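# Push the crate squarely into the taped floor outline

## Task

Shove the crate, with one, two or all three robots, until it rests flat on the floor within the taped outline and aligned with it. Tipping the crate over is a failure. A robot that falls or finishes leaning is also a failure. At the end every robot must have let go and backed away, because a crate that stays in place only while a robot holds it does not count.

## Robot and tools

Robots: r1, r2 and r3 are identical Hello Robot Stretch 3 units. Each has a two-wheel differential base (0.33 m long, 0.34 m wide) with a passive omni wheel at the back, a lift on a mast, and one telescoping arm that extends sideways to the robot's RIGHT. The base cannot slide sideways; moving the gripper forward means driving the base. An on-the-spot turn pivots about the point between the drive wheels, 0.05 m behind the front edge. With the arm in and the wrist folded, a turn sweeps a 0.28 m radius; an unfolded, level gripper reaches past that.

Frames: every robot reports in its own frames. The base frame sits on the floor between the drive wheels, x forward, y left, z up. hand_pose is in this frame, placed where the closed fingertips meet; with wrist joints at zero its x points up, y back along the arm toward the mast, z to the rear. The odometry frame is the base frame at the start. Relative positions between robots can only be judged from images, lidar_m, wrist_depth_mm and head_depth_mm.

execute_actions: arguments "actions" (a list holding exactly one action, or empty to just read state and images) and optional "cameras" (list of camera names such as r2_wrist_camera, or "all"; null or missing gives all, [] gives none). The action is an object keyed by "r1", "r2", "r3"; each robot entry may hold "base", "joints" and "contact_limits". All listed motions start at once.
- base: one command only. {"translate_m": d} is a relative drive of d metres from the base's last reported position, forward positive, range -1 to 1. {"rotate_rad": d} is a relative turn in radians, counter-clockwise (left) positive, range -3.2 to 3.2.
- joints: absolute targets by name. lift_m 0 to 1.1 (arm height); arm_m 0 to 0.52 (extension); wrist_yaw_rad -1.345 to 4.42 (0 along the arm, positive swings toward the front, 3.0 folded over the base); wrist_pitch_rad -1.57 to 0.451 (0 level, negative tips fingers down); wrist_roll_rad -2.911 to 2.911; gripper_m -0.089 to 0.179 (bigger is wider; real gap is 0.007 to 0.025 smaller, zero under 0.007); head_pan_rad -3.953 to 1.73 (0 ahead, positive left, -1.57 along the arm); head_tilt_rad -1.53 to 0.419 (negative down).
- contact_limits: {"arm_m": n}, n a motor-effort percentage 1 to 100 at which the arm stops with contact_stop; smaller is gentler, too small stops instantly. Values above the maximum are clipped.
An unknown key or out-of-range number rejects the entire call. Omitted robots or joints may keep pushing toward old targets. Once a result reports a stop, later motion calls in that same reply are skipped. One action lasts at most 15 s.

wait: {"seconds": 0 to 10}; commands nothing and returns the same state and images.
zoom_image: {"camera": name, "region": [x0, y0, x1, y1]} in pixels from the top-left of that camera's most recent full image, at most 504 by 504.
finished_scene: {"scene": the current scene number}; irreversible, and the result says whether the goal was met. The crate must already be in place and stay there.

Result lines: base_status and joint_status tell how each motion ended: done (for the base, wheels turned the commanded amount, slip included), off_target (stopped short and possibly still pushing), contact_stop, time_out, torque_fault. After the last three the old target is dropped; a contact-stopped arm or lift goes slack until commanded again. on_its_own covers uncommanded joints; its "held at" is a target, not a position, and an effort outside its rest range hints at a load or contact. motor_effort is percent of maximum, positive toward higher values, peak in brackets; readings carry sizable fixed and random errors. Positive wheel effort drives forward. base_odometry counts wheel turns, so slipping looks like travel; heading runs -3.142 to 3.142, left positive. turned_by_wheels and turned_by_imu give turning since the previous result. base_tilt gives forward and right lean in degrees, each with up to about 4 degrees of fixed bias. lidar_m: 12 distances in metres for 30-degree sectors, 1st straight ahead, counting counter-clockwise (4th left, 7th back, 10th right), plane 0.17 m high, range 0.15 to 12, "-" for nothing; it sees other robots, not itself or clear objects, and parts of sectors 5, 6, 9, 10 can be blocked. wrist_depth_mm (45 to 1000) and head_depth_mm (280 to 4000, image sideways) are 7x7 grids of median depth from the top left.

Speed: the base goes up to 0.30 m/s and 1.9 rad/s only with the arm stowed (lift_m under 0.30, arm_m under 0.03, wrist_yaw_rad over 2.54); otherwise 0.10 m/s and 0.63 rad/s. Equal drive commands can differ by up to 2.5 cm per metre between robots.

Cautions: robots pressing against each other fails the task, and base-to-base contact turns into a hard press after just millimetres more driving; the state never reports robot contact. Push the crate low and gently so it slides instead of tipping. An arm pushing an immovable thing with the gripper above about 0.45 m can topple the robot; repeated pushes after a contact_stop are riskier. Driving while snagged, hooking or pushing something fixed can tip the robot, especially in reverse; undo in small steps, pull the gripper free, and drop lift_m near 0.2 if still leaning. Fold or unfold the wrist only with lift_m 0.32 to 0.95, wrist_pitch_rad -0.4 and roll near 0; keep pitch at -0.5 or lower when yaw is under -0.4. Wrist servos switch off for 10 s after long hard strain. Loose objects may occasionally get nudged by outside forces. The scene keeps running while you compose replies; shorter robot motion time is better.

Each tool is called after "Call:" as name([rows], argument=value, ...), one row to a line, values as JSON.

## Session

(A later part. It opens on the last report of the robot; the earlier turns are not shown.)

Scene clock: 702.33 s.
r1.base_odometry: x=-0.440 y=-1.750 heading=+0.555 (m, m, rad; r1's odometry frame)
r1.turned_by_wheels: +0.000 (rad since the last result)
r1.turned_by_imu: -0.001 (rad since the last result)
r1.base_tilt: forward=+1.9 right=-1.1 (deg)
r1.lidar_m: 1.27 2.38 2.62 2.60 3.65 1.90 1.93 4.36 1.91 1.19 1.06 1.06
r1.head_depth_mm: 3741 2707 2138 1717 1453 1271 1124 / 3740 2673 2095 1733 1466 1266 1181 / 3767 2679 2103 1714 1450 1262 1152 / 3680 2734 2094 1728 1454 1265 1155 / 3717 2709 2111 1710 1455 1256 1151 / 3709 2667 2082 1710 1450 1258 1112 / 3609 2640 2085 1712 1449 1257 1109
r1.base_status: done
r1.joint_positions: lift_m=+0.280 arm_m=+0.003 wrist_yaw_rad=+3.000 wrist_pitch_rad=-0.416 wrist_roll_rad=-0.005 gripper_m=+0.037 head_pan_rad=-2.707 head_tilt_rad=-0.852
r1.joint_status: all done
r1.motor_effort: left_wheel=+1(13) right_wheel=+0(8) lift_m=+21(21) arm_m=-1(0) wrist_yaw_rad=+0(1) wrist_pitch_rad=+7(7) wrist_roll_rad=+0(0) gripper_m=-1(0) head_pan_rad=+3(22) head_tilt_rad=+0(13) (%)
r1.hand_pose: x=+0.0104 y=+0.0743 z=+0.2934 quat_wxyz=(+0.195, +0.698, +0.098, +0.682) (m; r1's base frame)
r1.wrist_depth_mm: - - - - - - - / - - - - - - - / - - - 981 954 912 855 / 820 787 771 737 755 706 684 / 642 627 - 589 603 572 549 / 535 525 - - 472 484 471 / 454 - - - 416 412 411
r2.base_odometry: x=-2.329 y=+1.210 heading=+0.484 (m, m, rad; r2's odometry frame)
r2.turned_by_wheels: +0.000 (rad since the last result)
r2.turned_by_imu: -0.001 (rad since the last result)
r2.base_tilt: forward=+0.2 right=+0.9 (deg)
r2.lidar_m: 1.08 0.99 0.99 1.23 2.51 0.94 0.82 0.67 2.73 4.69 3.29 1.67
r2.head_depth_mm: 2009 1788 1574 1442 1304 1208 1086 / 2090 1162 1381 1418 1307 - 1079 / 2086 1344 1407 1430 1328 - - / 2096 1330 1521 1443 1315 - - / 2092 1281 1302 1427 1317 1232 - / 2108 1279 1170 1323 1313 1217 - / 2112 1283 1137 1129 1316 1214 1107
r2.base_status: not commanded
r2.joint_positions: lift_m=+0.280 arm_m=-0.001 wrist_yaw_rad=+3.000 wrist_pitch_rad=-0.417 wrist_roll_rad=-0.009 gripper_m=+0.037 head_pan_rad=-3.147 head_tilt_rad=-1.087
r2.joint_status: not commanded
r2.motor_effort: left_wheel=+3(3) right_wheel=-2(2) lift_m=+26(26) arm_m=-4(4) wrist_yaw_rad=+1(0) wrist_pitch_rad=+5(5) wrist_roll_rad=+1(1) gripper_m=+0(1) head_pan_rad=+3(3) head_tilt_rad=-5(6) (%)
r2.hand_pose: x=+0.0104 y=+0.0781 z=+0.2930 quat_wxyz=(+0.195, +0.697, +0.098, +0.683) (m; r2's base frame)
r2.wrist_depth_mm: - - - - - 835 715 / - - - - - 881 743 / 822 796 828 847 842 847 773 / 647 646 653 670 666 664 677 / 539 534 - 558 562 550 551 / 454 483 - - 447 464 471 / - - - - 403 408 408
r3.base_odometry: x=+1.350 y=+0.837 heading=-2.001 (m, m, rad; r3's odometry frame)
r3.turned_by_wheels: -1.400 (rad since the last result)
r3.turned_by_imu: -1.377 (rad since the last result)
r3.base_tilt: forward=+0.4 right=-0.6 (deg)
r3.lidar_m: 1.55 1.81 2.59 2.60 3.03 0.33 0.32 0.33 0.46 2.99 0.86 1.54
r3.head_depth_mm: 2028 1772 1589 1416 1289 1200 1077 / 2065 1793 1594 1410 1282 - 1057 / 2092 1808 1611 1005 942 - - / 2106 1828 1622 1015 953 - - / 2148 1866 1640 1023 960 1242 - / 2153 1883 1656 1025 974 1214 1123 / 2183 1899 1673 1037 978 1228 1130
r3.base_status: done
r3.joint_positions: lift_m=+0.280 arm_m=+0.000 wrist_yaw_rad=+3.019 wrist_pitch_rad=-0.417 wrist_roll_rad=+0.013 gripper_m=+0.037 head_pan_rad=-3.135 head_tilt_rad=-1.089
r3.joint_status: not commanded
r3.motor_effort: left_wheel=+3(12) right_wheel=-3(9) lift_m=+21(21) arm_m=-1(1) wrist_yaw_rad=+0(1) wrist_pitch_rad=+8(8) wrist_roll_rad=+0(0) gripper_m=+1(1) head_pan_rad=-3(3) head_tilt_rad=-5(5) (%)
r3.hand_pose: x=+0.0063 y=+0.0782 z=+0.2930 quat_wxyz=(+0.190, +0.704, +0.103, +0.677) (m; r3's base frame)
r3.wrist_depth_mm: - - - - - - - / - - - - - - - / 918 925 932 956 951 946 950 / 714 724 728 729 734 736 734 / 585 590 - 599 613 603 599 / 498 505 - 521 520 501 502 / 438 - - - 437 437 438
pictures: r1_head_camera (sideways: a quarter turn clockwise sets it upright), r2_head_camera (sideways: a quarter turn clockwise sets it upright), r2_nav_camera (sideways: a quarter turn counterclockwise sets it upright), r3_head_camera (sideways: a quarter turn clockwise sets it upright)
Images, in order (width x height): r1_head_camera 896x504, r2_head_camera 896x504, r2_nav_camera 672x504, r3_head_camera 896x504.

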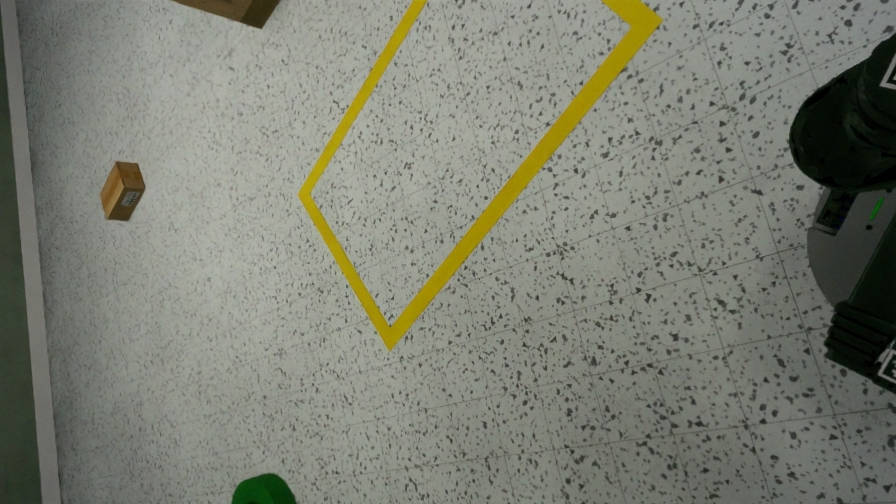

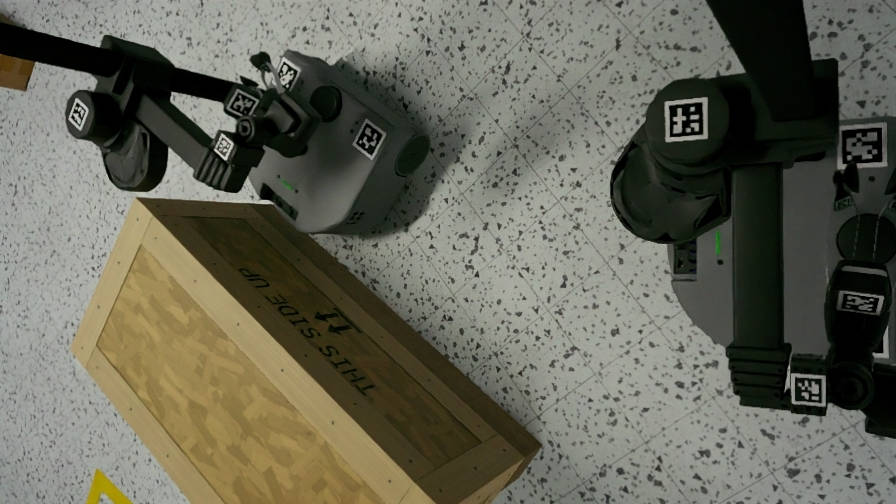

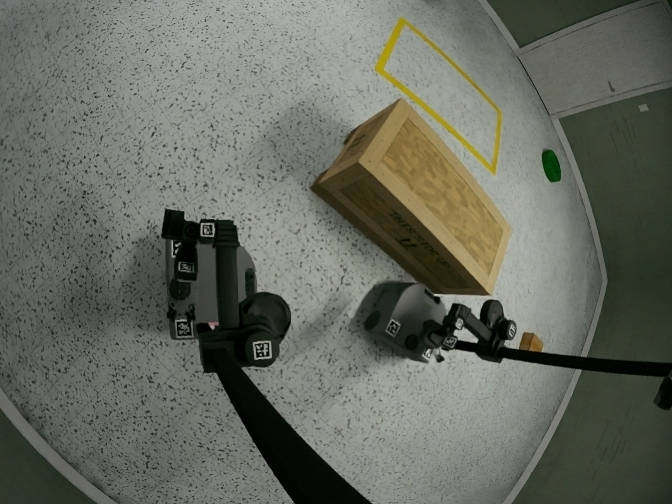

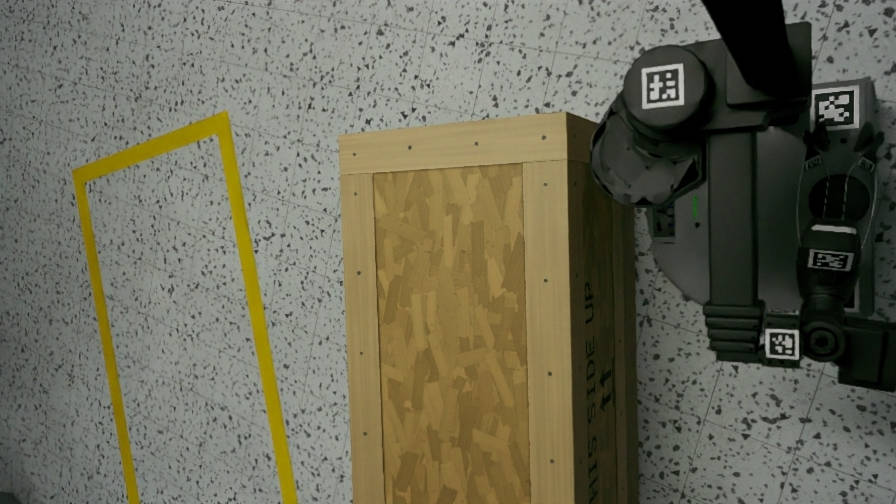

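Call:
execute_actions([
  {"r2":{"base":{"translate_m":-0.35}},"r1":{"joints":{"head_pan_rad":-3.15,"head_tilt_rad":-0.8}},"r3":{"joints":{"lift_m":0.6}}},
], cameras=[])

Call:
execute_actions([
  {"r2":{"base":{"rotate_rad":0.955}}},
], cameras=[])

Call:
execute_actions([
  {"r2":{"base":{"translate_m":-0.12}},"r3":{"base":{"translate_m":-0.02}}},
], cameras=["r2_head_camera","r1_head_camera"])

Scene clock: 716.97 s.
r1.base_odometry: x=-0.440 y=-1.750 heading=+0.555 (m, m, rad; r1's odometry frame)
r1.turned_by_wheels: +0.000 (rad since the last result)
r1.turned_by_imu: +0.000 (rad since the last result)
r1.base_tilt: forward=+1.8 right=-0.9 (deg)
r1.lidar_m: 1.27 2.38 2.61 2.60 3.67 1.90 1.94 4.36 1.90 1.19 1.06 1.06
r1.head_depth_mm: 3526 2488 2188 1825 1510 1295 1134 / 3825 2092 2120 1793 1512 1289 1149 / 3932 2198 2154 1798 1505 1289 1197 / - 2263 2241 1802 1501 1292 1168 / - 2974 2256 1801 1498 1285 1142 / - 2963 2251 1786 1496 1280 1127 / - 2911 2238 1794 1486 1292 1134
r1.base_status: not commanded
r1.joint_positions: lift_m=+0.280 arm_m=+0.003 wrist_yaw_rad=+3.000 wrist_pitch_rad=-0.416 wrist_roll_rad=-0.005 gripper_m=+0.037 head_pan_rad=-3.143 head_tilt_rad=-0.804
r1.joint_status: all done
r1.motor_effort: left_wheel=+0(0) right_wheel=+0(1) lift_m=+21(21) arm_m=-1(1) wrist_yaw_rad=+0(1) wrist_pitch_rad=+7(7) wrist_roll_rad=+0(0) gripper_m=-1(0) head_pan_rad=-1(24) head_tilt_rad=+1(8) (%)
r1.hand_pose: x=+0.0104 y=+0.0743 z=+0.2934 quat_wxyz=(+0.195, +0.698, +0.098, +0.682) (m; r1's base frame)
r1.wrist_depth_mm: - - - - - - - / - - - - - - - / - - - 986 926 913 874 / 827 803 759 749 731 720 664 / 652 622 - 607 612 563 550 / 537 524 - - 472 485 473 / 454 - - - 424 414 413
r2.base_odometry: x=-2.639 y=+1.048 heading=+0.484 (m, m, rad; r2's odometry frame)
r2.turned_by_wheels: +0.000 (rad since the last result)
r2.turned_by_imu: -0.004 (rad since the last result)
r2.base_tilt: forward=+0.2 right=+0.9 (deg)
r2.lidar_m: 1.38 1.26 1.27 1.57 3.17 0.62 0.56 0.44 0.43 4.34 3.41 2.13
r2.head_depth_mm: 707 708 634 1395 1295 1206 1088 / 739 640 1538 1264 1252 - 1077 / 2078 1818 1568 1263 1289 - - / 2086 1814 1158 1356 1313 - - / 2115 1830 1133 1093 1298 1229 - / 2116 1821 1134 1011 1111 1199 - / 2124 1821 1129 1012 940 1151 1110
r2.base_status: done
r2.joint_positions: lift_m=+0.280 arm_m=-0.001 wrist_yaw_rad=+3.000 wrist_pitch_rad=-0.417 wrist_roll_rad=-0.009 gripper_m=+0.037 head_pan_rad=-3.147 head_tilt_rad=-1.087
r2.joint_status: not commanded
r2.motor_effort: left_wheel=+3(8) right_wheel=-2(10) lift_m=+26(26) arm_m=-3(4) wrist_yaw_rad=+1(1) wrist_pitch_rad=+5(5) wrist_roll_rad=+1(1) gripper_m=+1(0) head_pan_rad=+3(3) head_tilt_rad=-5(5) (%)
r2.hand_pose: x=+0.0104 y=+0.0781 z=+0.2930 quat_wxyz=(+0.195, +0.697, +0.098, +0.683) (m; r2's base frame)
r2.wrist_depth_mm: - - - - - - 901 / - - - - - - 911 / 815 803 839 849 852 853 878 / 652 647 653 665 671 669 681 / 535 539 - 553 560 549 557 / 453 487 - - 449 468 470 / - - - - 406 411 412
r3.base_odometry: x=+1.350 y=+0.837 heading=-2.001 (m, m, rad; r3's odometry frame)
r3.turned_by_wheels: +0.000 (rad since the last result)
r3.turned_by_imu: -0.001 (rad since the last result)
r3.base_tilt: forward=+0.4 right=-0.6 (deg)
r3.lidar_m: 1.54 1.82 2.60 2.60 3.04 0.33 0.32 0.33 0.46 0.62 0.52 1.54
r3.head_depth_mm: 2034 1783 1584 1423 - - 1077 / 2066 1794 1598 1430 - - - / 2084 1823 1610 1018 - - - / 2105 1833 1636 1012 953 - - / 2146 1854 1639 1017 965 - - / 2165 1874 1654 1030 971 - - / 2202 1902 1669 1038 979 1245 1047
r3.base_status: not commanded
r3.joint_positions: lift_m=+0.600 arm_m=+0.000 wrist_yaw_rad=+3.019 wrist_pitch_rad=-0.417 wrist_roll_rad=+0.013 gripper_m=+0.037 head_pan_rad=-3.135 head_tilt_rad=-1.089
r3.joint_status: all done
r3.motor_effort: left_wheel=+3(3) right_wheel=-2(2) lift_m=+29(32) arm_m=-1(1) wrist_yaw_rad=-1(0) wrist_pitch_rad=+8(8) wrist_roll_rad=+0(0) gripper_m=+0(1) head_pan_rad=-3(3) head_tilt_rad=-6(6) (%)
r3.hand_pose: x=+0.0063 y=+0.0782 z=+0.6126 quat_wxyz=(+0.190, +0.704, +0.103, +0.677) (m; r3's base frame)
r3.wrist_depth_mm: - - - - - - - / - - - - - - - / - - - - - - - / - - - - - - - / - - - - - - - / 885 870 - 876 922 899 896 / 755 757 752 767 762 767 773
pictures: none
No camera images: the call's "cameras" was empty. Leave "cameras" out to get every camera's image.

Scene clock: 718.67 s.
r1.base_odometry: x=-0.440 y=-1.750 heading=+0.555 (m, m, rad; r1's odometry frame)
r1.turned_by_wheels: +0.000 (rad since the last result)
r1.turned_by_imu: +0.000 (rad since the last result)
r1.base_tilt: forward=+1.9 right=-1.0 (deg)
r1.lidar_m: 1.27 2.39 2.62 2.60 3.66 1.90 1.95 4.35 1.91 1.19 1.06 1.07
r1.head_depth_mm: 3600 2397 2168 1790 1510 1288 1128 / 3841 2091 2106 1808 1501 1294 1153 / 3887 2163 2166 1789 1493 1288 1187 / - 2262 2236 1797 1494 1282 1173 / - 2958 2210 1796 1495 1278 1142 / - 2996 2232 1802 1505 1285 1121 / - 2920 2220 1797 1488 1276 1130
r1.base_status: not commanded
r1.joint_positions: lift_m=+0.280 arm_m=+0.003 wrist_yaw_rad=+3.000 wrist_pitch_rad=-0.416 wrist_roll_rad=-0.005 gripper_m=+0.037 head_pan_rad=-3.143 head_tilt_rad=-0.804
r1.joint_status: not commanded
r1.motor_effort: left_wheel=+1(0) right_wheel=+1(0) lift_m=+21(21) arm_m=-1(1) wrist_yaw_rad=-1(0) wrist_pitch_rad=+7(7) wrist_roll_rad=+0(0) gripper_m=+0(0) head_pan_rad=-2(2) head_tilt_rad=+1(1) (%)
r1.hand_pose: x=+0.0104 y=+0.0743 z=+0.2934 quat_wxyz=(+0.195, +0.698, +0.098, +0.682) (m; r1's base frame)
r1.wrist_depth_mm: - - - - - - - / - - - - - - - / - - - 956 953 900 864 / 821 818 789 754 719 684 682 / 640 637 - 587 605 568 546 / 536 527 - - 477 483 472 / 458 - - - 418 407 405
r2.base_odometry: x=-2.639 y=+1.048 heading=+1.439 (m, m, rad; r2's odometry frame)
r2.turned_by_wheels: +0.955 (rad since the last result)
r2.turned_by_imu: +0.943 (rad since the last result)
r2.base_tilt: forward=+0.2 right=+0.9 (deg)
r2.lidar_m: 1.26 1.47 2.60 0.62 0.61 0.45 0.43 4.07 3.41 2.48 1.44 1.26
r2.head_depth_mm: 2094 1817 1116 1002 1212 1208 1088 / 2091 1811 1118 1003 1209 - 1077 / 2101 1823 1119 1006 1132 - - / 2087 1821 1120 1010 1214 - - / 2104 1831 1616 1429 1317 1229 - / 2112 1834 1625 1443 1314 1212 - / 2127 1839 1620 1446 1321 1201 1104
r2.base_status: done
r2.joint_positions: lift_m=+0.280 arm_m=-0.001 wrist_yaw_rad=+3.000 wrist_pitch_rad=-0.417 wrist_roll_rad=-0.009 gripper_m=+0.037 head_pan_rad=-3.146 head_tilt_rad=-1.087
r2.joint_status: not commanded
r2.motor_effort: left_wheel=-1(9) right_wheel=+2(11) lift_m=+26(26) arm_m=-3(4) wrist_yaw_rad=+0(0) wrist_pitch_rad=+5(5) wrist_roll_rad=+1(1) gripper_m=+0(0) head_pan_rad=+3(3) head_tilt_rad=-6(6) (%)
r2.hand_pose: x=+0.0104 y=+0.0781 z=+0.2930 quat_wxyz=(+0.195, +0.697, +0.098, +0.683) (m; r2's base frame)
r2.wrist_depth_mm: 614 - - - - - - / 627 - - - - - - / 573 531 646 831 851 845 881 / 595 599 620 665 669 672 689 / 523 543 - 553 559 546 555 / 455 485 - - 453 467 471 / - - - - 404 409 406
r3.base_odometry: x=+1.350 y=+0.837 heading=-2.001 (m, m, rad; r3's odometry frame)
r3.turned_by_wheels: +0.000 (rad since the last result)
r3.turned_by_imu: +0.000 (rad since the last result)
r3.base_tilt: forward=+0.4 right=-0.5 (deg)
r3.lidar_m: 1.55 1.82 2.59 2.60 3.04 0.33 0.32 0.33 0.46 0.49 1.76 1.54
r3.head_depth_mm: 2034 1782 1575 1429 - - 1076 / 2072 1798 1594 1433 - - - / 2098 1814 1599 1012 - - - / 2120 1841 1618 1013 954 - - / 2137 1871 1637 1021 965 - - / 2175 1870 1653 1027 965 - - / 2198 1898 1670 1037 978 1246 1126
r3.base_status: not commanded
r3.joint_positions: lift_m=+0.600 arm_m=+0.000 wrist_yaw_rad=+3.019 wrist_pitch_rad=-0.417 wrist_roll_rad=+0.013 gripper_m=+0.037 head_pan_rad=-3.135 head_tilt_rad=-1.089
r3.joint_status: not commanded
r3.motor_effort: left_wheel=+3(3) right_wheel=-3(3) lift_m=+29(29) arm_m=-1(1) wrist_yaw_rad=+0(1) wrist_pitch_rad=+9(8) wrist_roll_rad=+0(0) gripper_m=+1(0) head_pan_rad=-3(3) head_tilt_rad=-6(4) (%)
r3.hand_pose: x=+0.0063 y=+0.0782 z=+0.6126 quat_wxyz=(+0.190, +0.704, +0.103, +0.677) (m; r3's base frame)
r3.wrist_depth_mm: - - - - - - - / - - - - - - - / - - - - - - - / - - - - - - - / - - - - - - - / 875 874 - 884 931 892 889 / 753 761 743 757 749 765 774
pictures: none
No camera images: the call's "cameras" was empty. Leave "cameras" out to get every camera's image.

Scene clock: 720.67 s.
r1.base_odometry: x=-0.440 y=-1.750 heading=+0.555 (m, m, rad; r1's odometry frame)
r1.turned_by_wheels: +0.000 (rad since the last result)
r1.turned_by_imu: +0.000 (rad since the last result)
r1.base_tilt: forward=+1.8 right=-0.9 (deg)
r1.lidar_m: 1.27 2.39 2.62 2.60 3.66 1.90 1.94 4.37 1.91 1.19 1.06 1.07
r1.head_depth_mm: 3563 2228 2166 1799 1520 1287 1133 / 3783 2084 2108 1809 1501 1290 1147 / - 2160 2194 1805 1507 1279 1198 / - 2277 2254 1792 1491 1295 1171 / - 3009 2257 1795 1497 1288 1148 / - 2932 2248 1791 1494 1278 1131 / - 2930 2232 1792 1490 1279 1125
r1.base_status: not commanded
r1.joint_positions: lift_m=+0.280 arm_m=+0.003 wrist_yaw_rad=+3.000 wrist_pitch_rad=-0.416 wrist_roll_rad=-0.005 gripper_m=+0.037 head_pan_rad=-3.143 head_tilt_rad=-0.804
r1.joint_status: not commanded
r1.motor_effort: left_wheel=+1(0) right_wheel=+0(0) lift_m=+21(21) arm_m=-1(1) wrist_yaw_rad=-1(0) wrist_pitch_rad=+7(7) wrist_roll_rad=+0(0) gripper_m=+0(1) head_pan_rad=-2(2) head_tilt_rad=+1(1) (%)
r1.hand_pose: x=+0.0104 y=+0.0743 z=+0.2934 quat_wxyz=(+0.195, +0.698, +0.098, +0.682) (m; r1's base frame)
r1.wrist_depth_mm: - - - - - - - / - - - - - - - / - - - 977 945 909 883 / 809 801 770 734 724 698 673 / 643 636 - 601 596 570 560 / 529 521 - - 474 479 470 / 454 - - - 419 406 409
r2.base_odometry: x=-2.655 y=+0.929 heading=+1.439 (m, m, rad; r2's odometry frame)
r2.turned_by_wheels: +0.000 (rad since the last result)
r2.turned_by_imu: -0.001 (rad since the last result)
r2.base_tilt: forward=+0.2 right=+0.9 (deg)
r2.lidar_m: 1.38 1.61 2.84 0.61 0.45 0.33 0.31 3.93 3.36 2.71 1.58 1.38
r2.head_depth_mm: 2074 1792 1599 1003 934 1195 1084 / 2097 1805 1606 1009 936 - 1073 / 2069 1840 1607 1009 926 - - / 2118 1822 1611 1008 936 - - / 2124 1827 1608 1433 1293 1238 - / 2142 1828 1621 1453 1311 1211 - / 2127 1831 1628 1452 1316 1204 1108
r2.base_status: done
r2.joint_positions: lift_m=+0.280 arm_m=-0.001 wrist_yaw_rad=+3.000 wrist_pitch_rad=-0.417 wrist_roll_rad=-0.009 gripper_m=+0.037 head_pan_rad=-3.146 head_tilt_rad=-1.088
r2.joint_status: not commanded
r2.motor_effort: left_wheel=-2(10) right_wheel=+2(7) lift_m=+26(26) arm_m=-4(4) wrist_yaw_rad=+1(1) wrist_pitch_rad=+5(5) wrist_roll_rad=+1(1) gripper_m=+0(0) head_pan_rad=+3(3) head_tilt_rad=-5(5) (%)
r2.hand_pose: x=+0.0104 y=+0.0781 z=+0.2930 quat_wxyz=(+0.195, +0.697, +0.098, +0.683) (m; r2's base frame)
r2.wrist_depth_mm: 439 - - - - - - / 456 - 703 - - - - / 441 591 565 839 840 868 875 / 432 598 595 651 672 672 668 / 417 534 - 547 556 548 552 / 398 485 - - 452 464 471 / - - - - 402 402 409
r3.base_odometry: x=+1.358 y=+0.855 heading=-2.001 (m, m, rad; r3's odometry frame)
r3.turned_by_wheels: +0.000 (rad since the last result)
r3.turned_by_imu: +0.000 (rad since the last result)
r3.base_tilt: forward=+0.4 right=-0.6 (deg)
r3.lidar_m: 1.56 1.83 2.60 2.60 3.05 0.31 0.30 0.31 0.43 0.49 1.79 1.56
r3.head_depth_mm: 2040 1778 1586 1430 - - 1074 / 2065 1795 1589 1436 - - - / 2089 1819 1617 1007 - - - / 2109 1852 1627 1014 954 - - / 2139 1861 1630 1020 953 - - / 2164 1873 1653 1031 958 - - / 2205 1910 1673 1041 963 1248 1118
r3.base_status: done
r3.joint_positions: lift_m=+0.600 arm_m=+0.000 wrist_yaw_rad=+3.019 wrist_pitch_rad=-0.417 wrist_roll_rad=+0.013 gripper_m=+0.037 head_pan_rad=-3.135 head_tilt_rad=-1.089
r3.joint_status: not commanded
r3.motor_effort: left_wheel=+2(6) right_wheel=-3(9) lift_m=+29(29) arm_m=-1(1) wrist_yaw_rad=+0(0) wrist_pitch_rad=+8(8) wrist_roll_rad=+0(0) gripper_m=+0(0) head_pan_rad=-4(4) head_tilt_rad=-4(3) (%)
r3.hand_pose: x=+0.0063 y=+0.0782 z=+0.6126 quat_wxyz=(+0.190, +0.704, +0.103, +0.677) (m; r3's base frame)
r3.wrist_depth_mm: - - - - - - - / - - - - - - - / - - - - - - - / - - - - - - - / - - - - - - - / 870 872 - 878 916 907 867 / 759 757 742 775 755 766 757
pictures: r1_head_camera (sideways: a quarter turn clockwise sets it upright), r2_head_camera (sideways: a quarter turn clockwise sets it upright)
Images, in order (width x height): r1_head_camera 896x504, r2_head_camera 896x504.

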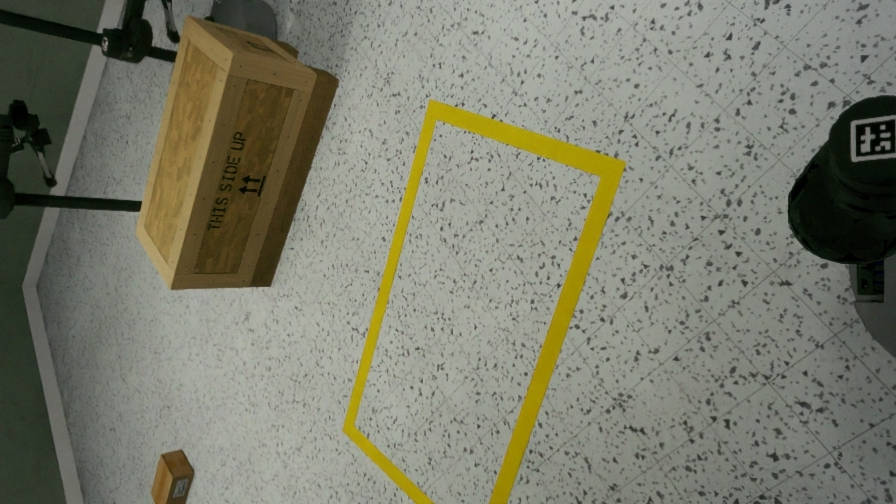

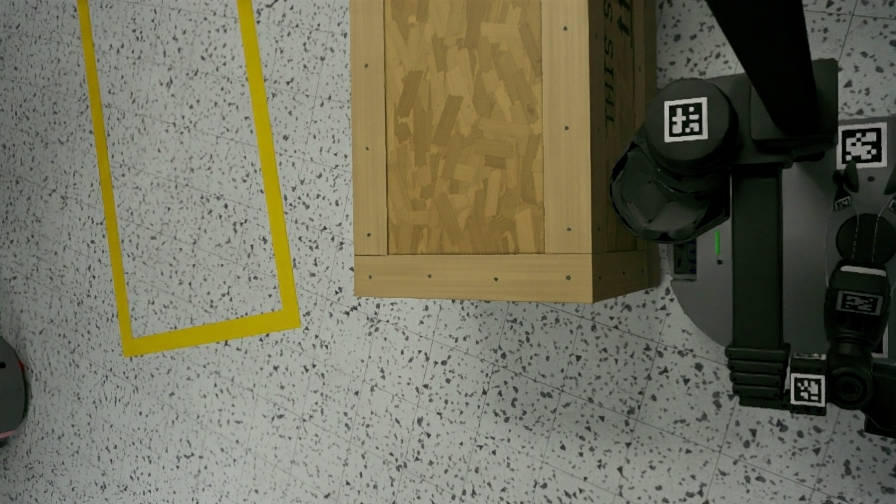

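Call:
execute_actions([
  {"r2":{"base":{"translate_m":-0.4},"joints":{"lift_m":0.6}},"r3":{"base":{"translate_m":-0.39}}},
], cameras=["r2_nav_camera","r1_head_camera"])

Scene clock: 731.00 s.
r1.base_odometry: x=-0.440 y=-1.750 heading=+0.555 (m, m, rad; r1's odometry frame)
r1.turned_by_wheels: +0.000 (rad since the last result)
r1.turned_by_imu: +0.000 (rad since the last result)
r1.base_tilt: forward=+1.9 right=-1.0 (deg)
r1.lidar_m: 1.27 2.39 2.61 2.60 3.66 1.58 1.60 4.37 1.91 1.19 1.06 1.06
r1.head_depth_mm: 3447 3057 2155 1819 1507 1288 1133 / 3949 2167 1833 1809 1500 1290 1151 / 3882 2953 1903 1791 1514 1289 1194 / 3929 2064 2029 1788 1503 1293 1166 / - 2964 2117 1790 1495 1291 1141 / - 2970 2200 1800 1506 1281 1130 / - 2945 2260 1784 1492 1294 1127
r1.base_status: not commanded
r1.joint_positions: lift_m=+0.280 arm_m=+0.003 wrist_yaw_rad=+3.000 wrist_pitch_rad=-0.416 wrist_roll_rad=-0.005 gripper_m=+0.037 head_pan_rad=-3.143 head_tilt_rad=-0.804
r1.joint_status: not commanded
r1.motor_effort: left_wheel=+0(0) right_wheel=+0(0) lift_m=+21(20) arm_m=+0(1) wrist_yaw_rad=+0(1) wrist_pitch_rad=+7(7) wrist_roll_rad=+0(0) gripper_m=+0(0) head_pan_rad=-2(1) head_tilt_rad=+1(1) (%)
r1.hand_pose: x=+0.0104 y=+0.0743 z=+0.2934 quat_wxyz=(+0.195, +0.698, +0.098, +0.682) (m; r1's base frame)
r1.wrist_depth_mm: - - - - - - - / - - - - - - - / - - - 970 928 889 903 / 802 794 753 734 727 702 681 / 643 637 - 594 597 567 560 / 536 525 - - 472 472 466 / 450 - - - 415 411 411
r2.base_odometry: x=-2.708 y=+0.532 heading=+1.438 (m, m, rad; r2's odometry frame)
r2.turned_by_wheels: +0.000 (rad since the last result)
r2.turned_by_imu: +0.038 (rad since the last result)
r2.base_tilt: forward=+0.2 right=+0.9 (deg)
r2.lidar_m: 1.72 2.06 3.30 0.60 0.40 0.29 0.28 3.60 3.21 3.17 1.94 1.72
r2.head_depth_mm: 2086 1796 1604 1002 - - 1075 / 2077 1812 1609 1004 - - 1074 / 2087 1806 1597 1019 - - - / 2104 1820 1608 1005 929 - - / 2023 1824 1605 1428 1298 - - / 1964 1829 1618 1435 1312 1241 1131 / 2100 1834 1627 1446 1322 - -
r2.base_status: done
r2.joint_positions: lift_m=+0.600 arm_m=-0.001 wrist_yaw_rad=+3.000 wrist_pitch_rad=-0.417 wrist_roll_rad=-0.009 gripper_m=+0.037 head_pan_rad=-3.145 head_tilt_rad=-1.090
r2.joint_status: all done
r2.motor_effort: left_wheel=-15(92) right_wheel=-4(68) lift_m=+37(42) arm_m=-4(4) wrist_yaw_rad=+0(1) wrist_pitch_rad=+5(6) wrist_roll_rad=+1(1) gripper_m=+0(0) head_pan_rad=+3(3) head_tilt_rad=-4(4) (%)
r2.hand_pose: x=+0.0103 y=+0.0781 z=+0.6126 quat_wxyz=(+0.195, +0.697, +0.098, +0.683) (m; r2's base frame)
r2.wrist_depth_mm: - - - - - - - / - - - - - - - / 692 668 - - - - - / 536 574 906 - - - - / 448 556 - 932 - 987 - / 390 576 - 804 787 811 822 / 355 512 717 707 725 721 713
r3.base_odometry: x=+1.521 y=+1.209 heading=-2.001 (m, m, rad; r3's odometry frame)
r3.turned_by_wheels: -0.001 (rad since the last result)
r3.turned_by_imu: +0.019 (rad since the last result)
r3.base_tilt: forward=+0.5 right=-0.6 (deg)
r3.lidar_m: 1.93 2.29 2.71 2.72 3.19 0.29 0.28 0.29 0.39 0.49 2.18 1.93
r3.head_depth_mm: 2039 1769 1590 1427 - - 1075 / 2068 1810 1601 1435 - - - / 2099 1823 1606 1015 - - - / 2120 1843 1624 1012 942 - - / 2147 1858 1635 1020 937 - - / 2178 1881 1648 1024 946 - - / 2171 1894 1671 1035 948 1155 1120
r3.base_status: translate_m off_target (by the wheels' count: -0.3896 of -0.3900)
r3.joint_positions: lift_m=+0.600 arm_m=+0.000 wrist_yaw_rad=+3.019 wrist_pitch_rad=-0.417 wrist_roll_rad=+0.013 gripper_m=+0.037 head_pan_rad=-3.135 head_tilt_rad=-1.090
r3.joint_status: not commanded
r3.on_its_own: left_wheel is at rest, and its effort (-68) is outside its rest range (-18 to +18); right_wheel is at rest, and its effort (-45) is outside its rest range (-18 to +18)
r3.motor_effort: left_wheel=-68(93) right_wheel=-45(80) lift_m=+28(29) arm_m=-1(1) wrist_yaw_rad=-1(1) wrist_pitch_rad=+8(8) wrist_roll_rad=+0(0) gripper_m=+0(0) head_pan_rad=-2(3) head_tilt_rad=-3(5) (%)
r3.hand_pose: x=+0.0063 y=+0.0782 z=+0.6126 quat_wxyz=(+0.190, +0.704, +0.103, +0.677) (m; r3's base frame)
r3.wrist_depth_mm: - - - - - - - / - - - - - - - / - - - - - - - / - - - - - - - / - - - - - - - / 864 874 - 873 913 886 886 / 762 758 740 760 760 770 766
pictures: r1_head_camera (sideways: a quarter turn clockwise sets it upright), r2_nav_camera (sideways: a quarter turn counterclockwise sets it upright)
Images, in order (width x height): r1_head_camera 896x504, r2_nav_camera 672x504.

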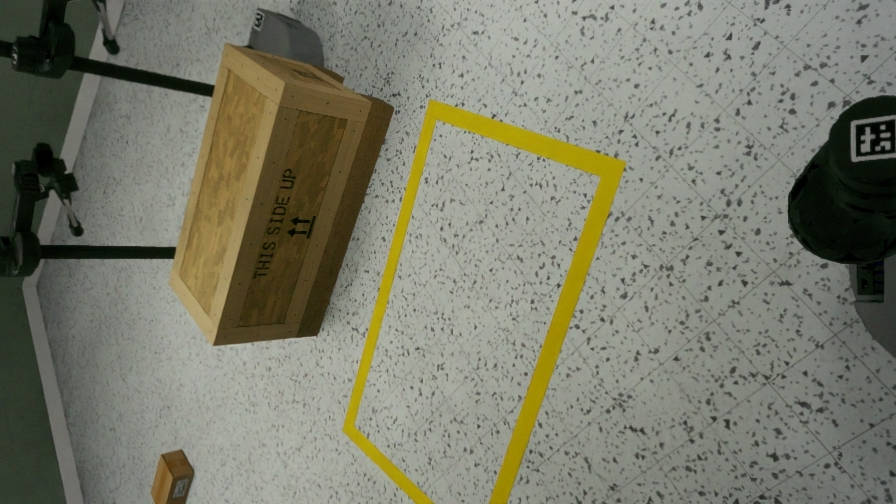

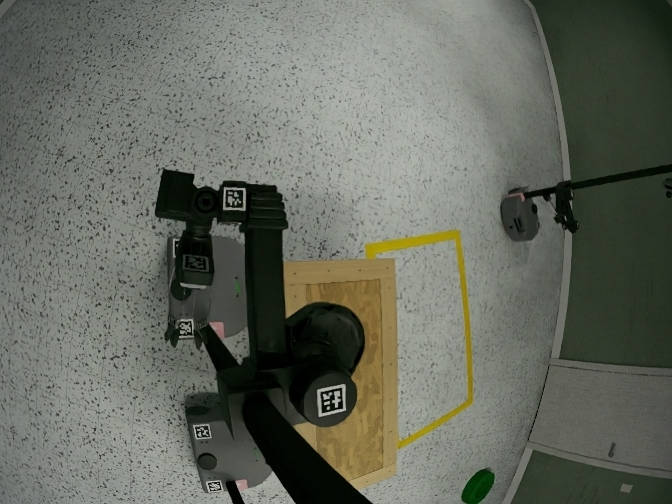

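Call:
execute_actions([
  {"r2":{"base":{"translate_m":-0.42}},"r3":{"base":{"translate_m":-0.48}}},
], cameras=["r2_nav_camera","r1_head_camera"])

Scene clock: 745.00 s.
r1.base_odometry: x=-0.440 y=-1.750 heading=+0.555 (m, m, rad; r1's odometry frame)
r1.turned_by_wheels: +0.000 (rad since the last result)
r1.turned_by_imu: +0.000 (rad since the last result)
r1.base_tilt: forward=+1.9 right=-1.0 (deg)
r1.lidar_m: 1.27 2.38 2.61 2.60 3.65 1.18 1.19 1.51 1.91 1.19 1.06 1.07
r1.head_depth_mm: 3487 2874 2280 1804 1507 1293 1130 / 3620 2732 1678 1770 1508 1291 1149 / - 2988 1568 1662 1497 1291 1187 / - 2994 1604 1706 1506 1290 1166 / 1867 2836 1662 1749 1495 1284 1146 / - 2983 1732 1796 1500 1283 1124 / 3990 2945 2237 1780 1496 1274 1121
r1.base_status: not commanded
r1.joint_positions: lift_m=+0.280 arm_m=+0.003 wrist_yaw_rad=+3.000 wrist_pitch_rad=-0.416 wrist_roll_rad=-0.005 gripper_m=+0.037 head_pan_rad=-3.143 head_tilt_rad=-0.804
r1.joint_status: not commanded
r1.motor_effort: left_wheel=+1(0) right_wheel=+0(0) lift_m=+21(20) arm_m=-1(1) wrist_yaw_rad=-1(1) wrist_pitch_rad=+7(6) wrist_roll_rad=+0(0) gripper_m=+0(1) head_pan_rad=-2(1) head_tilt_rad=+1(1) (%)
r1.hand_pose: x=+0.0104 y=+0.0743 z=+0.2934 quat_wxyz=(+0.195, +0.698, +0.098, +0.682) (m; r1's base frame)
r1.wrist_depth_mm: - - - - - - - / - - - - - - - / - - - - 938 922 874 / 830 772 748 745 722 719 683 / 658 631 - 599 599 563 559 / 532 527 - - 477 477 474 / 455 - - - 422 409 407
r2.base_odometry: x=-2.763 y=+0.116 heading=+1.438 (m, m, rad; r2's odometry frame)
r2.turned_by_wheels: +0.000 (rad since the last result)
r2.turned_by_imu: +0.034 (rad since the last result)
r2.base_tilt: forward=+0.2 right=+0.9 (deg)
r2.lidar_m: 2.11 2.57 3.43 0.61 0.43 0.29 0.28 3.24 3.06 3.68 2.32 2.09
r2.head_depth_mm: 2072 1809 1598 1002 - - 1078 / 2063 1805 1600 1003 - - 1072 / 2077 1806 1619 1021 - - - / 2082 1824 1609 1009 922 - - / 2040 1782 1603 1434 1299 - - / 1795 1797 1620 1456 1316 1250 1128 / 2112 1838 1617 1450 1318 - -
r2.base_status: done
r2.joint_positions: lift_m=+0.600 arm_m=-0.001 wrist_yaw_rad=+3.000 wrist_pitch_rad=-0.417 wrist_roll_rad=-0.009 gripper_m=+0.037 head_pan_rad=-3.145 head_tilt_rad=-1.090
r2.joint_status: not commanded
r2.motor_effort: left_wheel=-16(89) right_wheel=-3(69) lift_m=+36(37) arm_m=-4(4) wrist_yaw_rad=+0(1) wrist_pitch_rad=+5(5) wrist_roll_rad=+1(1) gripper_m=+0(0) head_pan_rad=+2(3) head_tilt_rad=-4(4) (%)
r2.hand_pose: x=+0.0104 y=+0.0781 z=+0.6126 quat_wxyz=(+0.195, +0.697, +0.098, +0.683) (m; r2's base frame)
r2.wrist_depth_mm: - - - - - - - / - - - - - - - / 676 684 - - - - - / 539 618 898 - - - - / 453 633 - 961 - 970 - / 400 625 - 832 800 830 824 / 377 545 702 706 707 711 719
r3.base_odometry: x=+1.721 y=+1.645 heading=-2.002 (m, m, rad; r3's odometry frame)
r3.turned_by_wheels: -0.001 (rad since the last result)
r3.turned_by_imu: +0.028 (rad since the last result)
r3.base_tilt: forward=+0.5 right=-0.6 (deg)
r3.lidar_m: 2.38 2.87 2.86 2.87 2.66 0.29 0.28 0.28 0.36 0.49 2.64 2.36
r3.head_depth_mm: 2039 1778 1577 1428 - - 1080 / 2055 1797 1594 1451 - - - / 2090 1816 1611 1018 - - - / 2112 1838 1628 1012 935 - - / 2128 1848 1639 1023 932 - - / 2165 1880 1658 1027 938 - - / 2194 1891 1668 1038 935 1186 1119
r3.base_status: translate_m off_target (by the wheels' count: -0.4797 of -0.4800)
r3.joint_positions: lift_m=+0.600 arm_m=+0.000 wrist_yaw_rad=+3.019 wrist_pitch_rad=-0.417 wrist_roll_rad=+0.013 gripper_m=+0.037 head_pan_rad=-3.135 head_tilt_rad=-1.090
r3.joint_status: not commanded
r3.on_its_own: left_wheel is at rest, and its effort (-55) is outside its rest range (-18 to +18); right_wheel is at rest, and its effort (-43) is outside its rest range (-18 to +18)
r3.motor_effort: left_wheel=-55(88) right_wheel=-43(73) lift_m=+28(28) arm_m=-1(1) wrist_yaw_rad=-1(2) wrist_pitch_rad=+8(9) wrist_roll_rad=+0(0) gripper_m=-1(0) head_pan_rad=-3(3) head_tilt_rad=-5(3) (%)
r3.hand_pose: x=+0.0063 y=+0.0782 z=+0.6126 quat_wxyz=(+0.190, +0.704, +0.103, +0.677) (m; r3's base frame)
r3.wrist_depth_mm: - - - - - - - / - - - - - - - / - - - - - - - / - - - - - - - / - - - - - - - / 875 878 - 891 923 897 892 / 764 762 733 769 756 778 772
pictures: r1_head_camera (sideways: a quarter turn clockwise sets it upright), r2_nav_camera (sideways: a quarter turn counterclockwise sets it upright)
Images, in order (width x height): r1_head_camera 896x504, r2_nav_camera 672x504.

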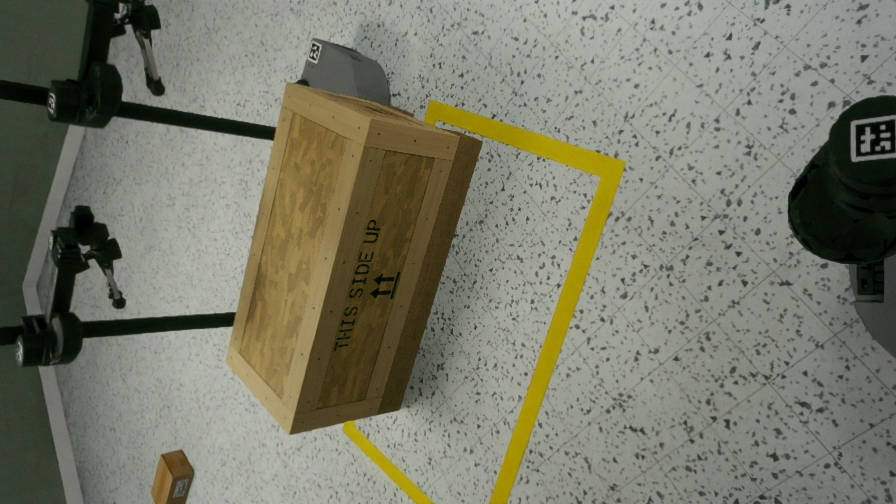

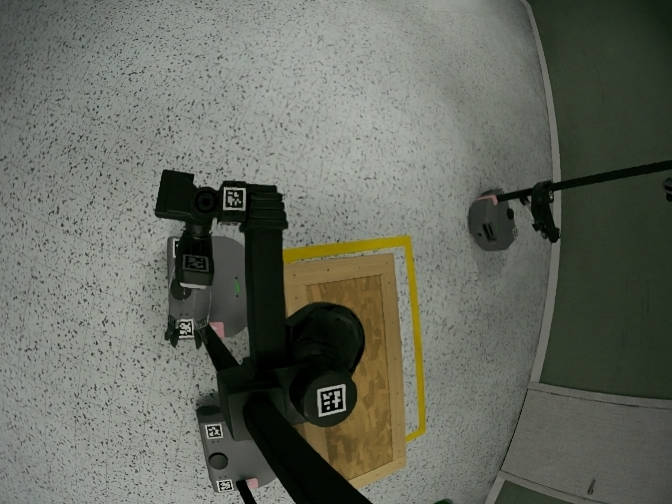

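Call:
execute_actions([
  {"r2":{"base":{"rotate_rad":-0.27}},"r3":{"base":{"rotate_rad":-0.24}}},
], cameras=[])

Call:
execute_actions([
  {"r2":{"base":{"translate_m":-0.17}},"r3":{"base":{"translate_m":-0.18}}},
], cameras=["r2_nav_camera","r1_head_camera"])

Scene clock: 762.47 s.
r1.base_odometry: x=-0.440 y=-1.750 heading=+0.555 (m, m, rad; r1's odometry frame)
r1.turned_by_wheels: +0.000 (rad since the last result)
r1.turned_by_imu: +0.000 (rad since the last result)
r1.base_tilt: forward=+1.9 right=-1.0 (deg)
r1.lidar_m: 1.27 2.38 2.62 2.60 3.65 1.19 1.19 1.51 1.91 1.19 1.06 1.06
r1.head_depth_mm: 3549 2872 2273 1802 1505 1289 1130 / 1613 2736 1688 1769 1508 1291 1150 / - 2976 1566 1656 1507 1290 1191 / 3886 2958 1608 1701 1505 1282 1169 / 1903 2877 1660 1761 1496 1293 1146 / - 2953 1721 1780 1482 1286 1128 / - 2950 2212 1793 1487 1290 1129
r1.base_status: not commanded
r1.joint_positions: lift_m=+0.280 arm_m=+0.003 wrist_yaw_rad=+3.000 wrist_pitch_rad=-0.416 wrist_roll_rad=-0.005 gripper_m=+0.037 head_pan_rad=-3.143 head_tilt_rad=-0.804
r1.joint_status: not commanded
r1.motor_effort: left_wheel=+1(1) right_wheel=+0(0) lift_m=+21(20) arm_m=-1(1) wrist_yaw_rad=-1(0) wrist_pitch_rad=+7(7) wrist_roll_rad=+0(0) gripper_m=+0(0) head_pan_rad=-2(1) head_tilt_rad=+1(1) (%)
r1.hand_pose: x=+0.0104 y=+0.0743 z=+0.2934 quat_wxyz=(+0.195, +0.698, +0.098, +0.682) (m; r1's base frame)
r1.wrist_depth_mm: - - - - - - - / - - - - - - - / - - - - 934 921 890 / 822 805 760 755 712 694 693 / 643 633 - 591 596 566 551 / 537 520 - - 480 482 463 / 463 - - - 419 406 402
r2.base_odometry: x=-2.763 y=+0.116 heading=+1.168 (m, m, rad; r2's odometry frame)
r2.turned_by_wheels: -0.270 (rad since the last result)
r2.turned_by_imu: -0.268 (rad since the last result)
r2.base_tilt: forward=+0.2 right=+0.9 (deg)
r2.lidar_m: 2.10 2.24 3.24 3.42 0.61 0.34 0.28 0.28 4.12 3.06 2.76 2.14
r2.head_depth_mm: 2069 1796 1115 1003 - - 1072 / 2076 1814 1114 1007 - - 1076 / 2079 1818 1617 1017 - - - / 2109 1818 1621 1008 931 - - / 2088 1817 1607 1011 912 - - / 2097 1825 1624 1042 1296 1235 1129 / 2096 1771 1630 1453 1325 - -
r2.base_status: done
r2.joint_positions: lift_m=+0.600 arm_m=-0.001 wrist_yaw_rad=+3.000 wrist_pitch_rad=-0.417 wrist_roll_rad=-0.009 gripper_m=+0.037 head_pan_rad=-3.145 head_tilt_rad=-1.090
r2.joint_status: not commanded
r2.motor_effort: left_wheel=+3(8) right_wheel=-3(16) lift_m=+36(36) arm_m=-4(4) wrist_yaw_rad=+0(1) wrist_pitch_rad=+5(5) wrist_roll_rad=+1(1) gripper_m=+0(0) head_pan_rad=+2(1) head_tilt_rad=-4(3) (%)
r2.hand_pose: x=+0.0104 y=+0.0781 z=+0.6126 quat_wxyz=(+0.195, +0.697, +0.098, +0.683) (m; r2's base frame)
r2.wrist_depth_mm: - - - - - - - / - - - - - - - / - - - - - - - / 730 - - - - - - / 643 722 - 964 - 968 - / 567 688 - 813 800 821 833 / 511 700 707 717 706 720 716
r3.base_odometry: x=+1.721 y=+1.645 heading=-2.242 (m, m, rad; r3's odometry frame)
r3.turned_by_wheels: -0.240 (rad since the last result)
r3.turned_by_imu: -0.237 (rad since the last result)
r3.base_tilt: forward=+0.5 right=-0.5 (deg)
r3.lidar_m: 2.36 2.53 2.90 2.86 3.06 2.43 0.28 0.28 0.31 0.49 0.47 2.41
r3.head_depth_mm: 2035 1790 1583 1419 - - 1079 / 2076 1797 1604 1448 - - - / 2084 1814 1608 1455 - - - / 2114 1842 1625 1008 932 - - / 2144 1855 1645 1023 922 - - / 2165 1876 1640 1027 928 - - / 2190 1911 1668 1036 941 889 1145
r3.base_status: done
r3.joint_positions: lift_m=+0.600 arm_m=+0.000 wrist_yaw_rad=+3.019 wrist_pitch_rad=-0.417 wrist_roll_rad=+0.013 gripper_m=+0.037 head_pan_rad=-3.135 head_tilt_rad=-1.090
r3.joint_status: not commanded
r3.motor_effort: left_wheel=+2(42) right_wheel=-3(51) lift_m=+28(28) arm_m=-1(1) wrist_yaw_rad=+0(0) wrist_pitch_rad=+8(8) wrist_roll_rad=+0(0) gripper_m=+0(1) head_pan_rad=-4(4) head_tilt_rad=-4(4) (%)
r3.hand_pose: x=+0.0063 y=+0.0782 z=+0.6126 quat_wxyz=(+0.190, +0.704, +0.103, +0.677) (m; r3's base frame)
r3.wrist_depth_mm: - - - - - - - / - - - - - - - / - - - - - - - / - - - - - - - / - - - - - - - / 879 881 - 877 913 882 898 / 757 759 740 761 772 764 763
pictures: none
No camera images: the call's "cameras" was empty. Leave "cameras" out to get every camera's image.

Scene clock: 766.80 s.
r1.base_odometry: x=-0.440 y=-1.750 heading=+0.555 (m, m, rad; r1's odometry frame)
r1.turned_by_wheels: +0.000 (rad since the last result)
r1.turned_by_imu: +0.000 (rad since the last result)
r1.base_tilt: forward=+1.8 right=-1.0 (deg)
r1.lidar_m: 1.27 2.39 2.61 2.60 3.65 1.08 1.08 1.33 1.91 1.19 1.06 1.06
r1.head_depth_mm: 3554 2732 2227 1816 1504 1298 1138 / 1465 2853 1909 1743 1515 1290 1157 / - 2974 1572 1514 1498 1283 1192 / - 3006 1569 1603 1512 1286 1171 / 3944 2849 1562 1652 1506 1288 1137 / 1716 2849 1600 1707 1490 1285 1124 / - 2921 2160 1797 1504 1284 1131
r1.base_status: not commanded
r1.joint_positions: lift_m=+0.280 arm_m=+0.003 wrist_yaw_rad=+3.000 wrist_pitch_rad=-0.416 wrist_roll_rad=-0.005 gripper_m=+0.037 head_pan_rad=-3.143 head_tilt_rad=-0.804
r1.joint_status: not commanded
r1.motor_effort: left_wheel=+0(1) right_wheel=+1(0) lift_m=+21(21) arm_m=-1(1) wrist_yaw_rad=+0(0) wrist_pitch_rad=+7(7) wrist_roll_rad=+0(0) gripper_m=+0(0) head_pan_rad=-2(2) head_tilt_rad=+1(1) (%)
r1.hand_pose: x=+0.0104 y=+0.0743 z=+0.2934 quat_wxyz=(+0.195, +0.698, +0.098, +0.682) (m; r1's base frame)
r1.wrist_depth_mm: - - - - - - - / - - - - - - - / - - - 965 953 909 870 / 814 793 780 754 720 690 668 / 659 631 - 611 604 572 553 / 538 524 - - 471 470 469 / 458 - - - 425 420 405
r2.base_odometry: x=-2.830 y=-0.040 heading=+1.167 (m, m, rad; r2's odometry frame)
r2.turned_by_wheels: -0.001 (rad since the last result)
r2.turned_by_imu: +0.125 (rad since the last result)
r2.base_tilt: forward=+0.2 right=+0.9 (deg)
r2.lidar_m: 2.22 2.49 3.44 0.61 0.56 0.32 0.27 0.27 4.66 3.06 2.67 2.23
r2.head_depth_mm: 2076 1799 1110 999 - - 1076 / 2079 1809 1607 1006 - - 1074 / 2099 1826 1600 1018 - - - / 2085 1811 1615 1008 925 - - / 2087 1830 1618 1008 912 - - / 2103 1757 1615 1390 1300 1242 1134 / 2017 1703 1618 1450 1318 - -
r2.base_status: translate_m off_target (by the wheels' count: -0.1698 of -0.1700)
r2.joint_positions: lift_m=+0.600 arm_m=-0.001 wrist_yaw_rad=+3.000 wrist_pitch_rad=-0.417 wrist_roll_rad=-0.009 gripper_m=+0.037 head_pan_rad=-3.145 head_tilt_rad=-1.090
r2.joint_status: not commanded
r2.on_its_own: left_wheel is at rest, and its effort (-50) is outside its rest range (-18 to +18)
r2.motor_effort: left_wheel=-50(95) right_wheel=-16(67) lift_m=+36(36) arm_m=-4(4) wrist_yaw_rad=+0(0) wrist_pitch_rad=+5(5) wrist_roll_rad=+1(1) gripper_m=+0(0) head_pan_rad=+3(2) head_tilt_rad=-3(5) (%)
r2.hand_pose: x=+0.0104 y=+0.0781 z=+0.6126 quat_wxyz=(+0.195, +0.697, +0.098, +0.683) (m; r2's base frame)
r2.wrist_depth_mm: - - - - - - - / - - - - - - - / - - - - - - - / 592 - - - - - - / 541 747 - 976 - 976 - / 500 709 - 813 786 819 833 / 462 688 693 719 719 734 716
r3.base_odometry: x=+1.833 y=+1.786 heading=-2.243 (m, m, rad; r3's odometry frame)
r3.turned_by_wheels: -0.001 (rad since the last result)
r3.turned_by_imu: +0.124 (rad since the last result)
r3.base_tilt: forward=+0.4 right=-0.5 (deg)
r3.lidar_m: 2.52 2.86 2.88 2.88 2.65 2.23 0.27 0.27 0.32 0.48 0.61 2.52
r3.head_depth_mm: 2022 1782 1579 1439 - - 1080 / 2051 1808 1587 1459 - - - / 2086 1816 1606 1463 - - - / 2110 1838 1624 1008 930 - - / 2135 1851 1638 1020 923 - - / 2160 1878 1654 1030 929 - - / 2173 1894 1661 1036 937 944 1136
r3.base_status: translate_m off_target (by the wheels' count: -0.1797 of -0.1800)
r3.joint_positions: lift_m=+0.600 arm_m=+0.000 wrist_yaw_rad=+3.018 wrist_pitch_rad=-0.417 wrist_roll_rad=+0.013 gripper_m=+0.037 head_pan_rad=-3.135 head_tilt_rad=-1.090
r3.joint_status: not commanded
r3.on_its_own: left_wheel is at rest, and its effort (-55) is outside its rest range (-18 to +18); right_wheel is at rest, and its effort (-23) is outside its rest range (-18 to +18)
r3.motor_effort: left_wheel=-55(76) right_wheel=-23(89) lift_m=+27(28) arm_m=-1(1) wrist_yaw_rad=+0(0) wrist_pitch_rad=+9(8) wrist_roll_rad=+0(0) gripper_m=+0(0) head_pan_rad=-4(3) head_tilt_rad=-4(5) (%)
r3.hand_pose: x=+0.0063 y=+0.0782 z=+0.6127 quat_wxyz=(+0.190, +0.704, +0.103, +0.677) (m; r3's base frame)
r3.wrist_depth_mm: - - - - - - - / - - - - - - - / - - - - - - - / - - - - - - - / - - - - - - - / 876 892 - 886 917 893 907 / 772 763 750 764 756 777 773
pictures: r1_head_camera (sideways: a quarter turn clockwise sets it upright), r2_nav_camera (sideways: a quarter turn counterclockwise sets it upright)
Images, in order (width x height): r1_head_camera 896x504, r2_nav_camera 672x504.

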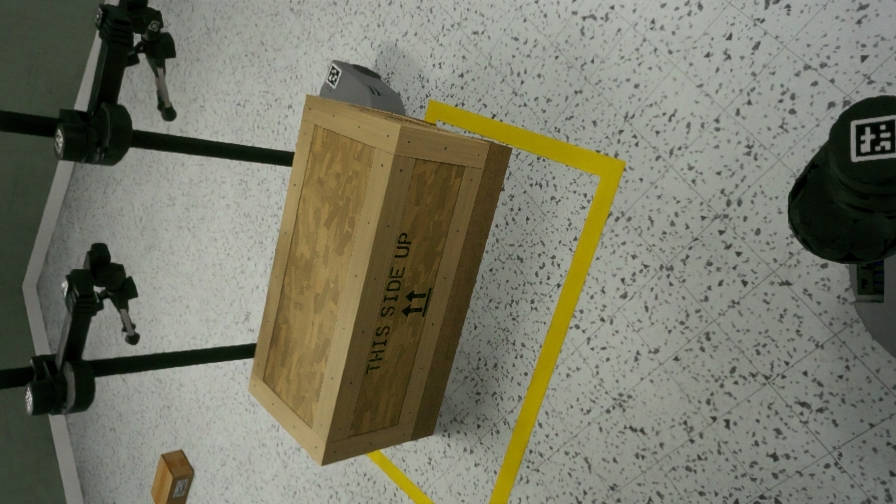

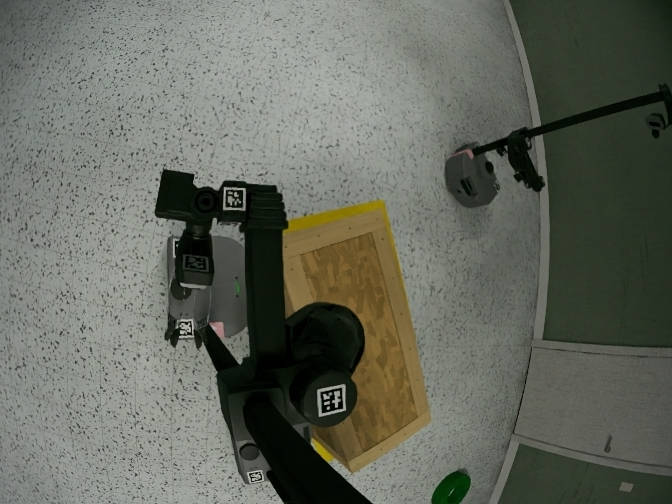

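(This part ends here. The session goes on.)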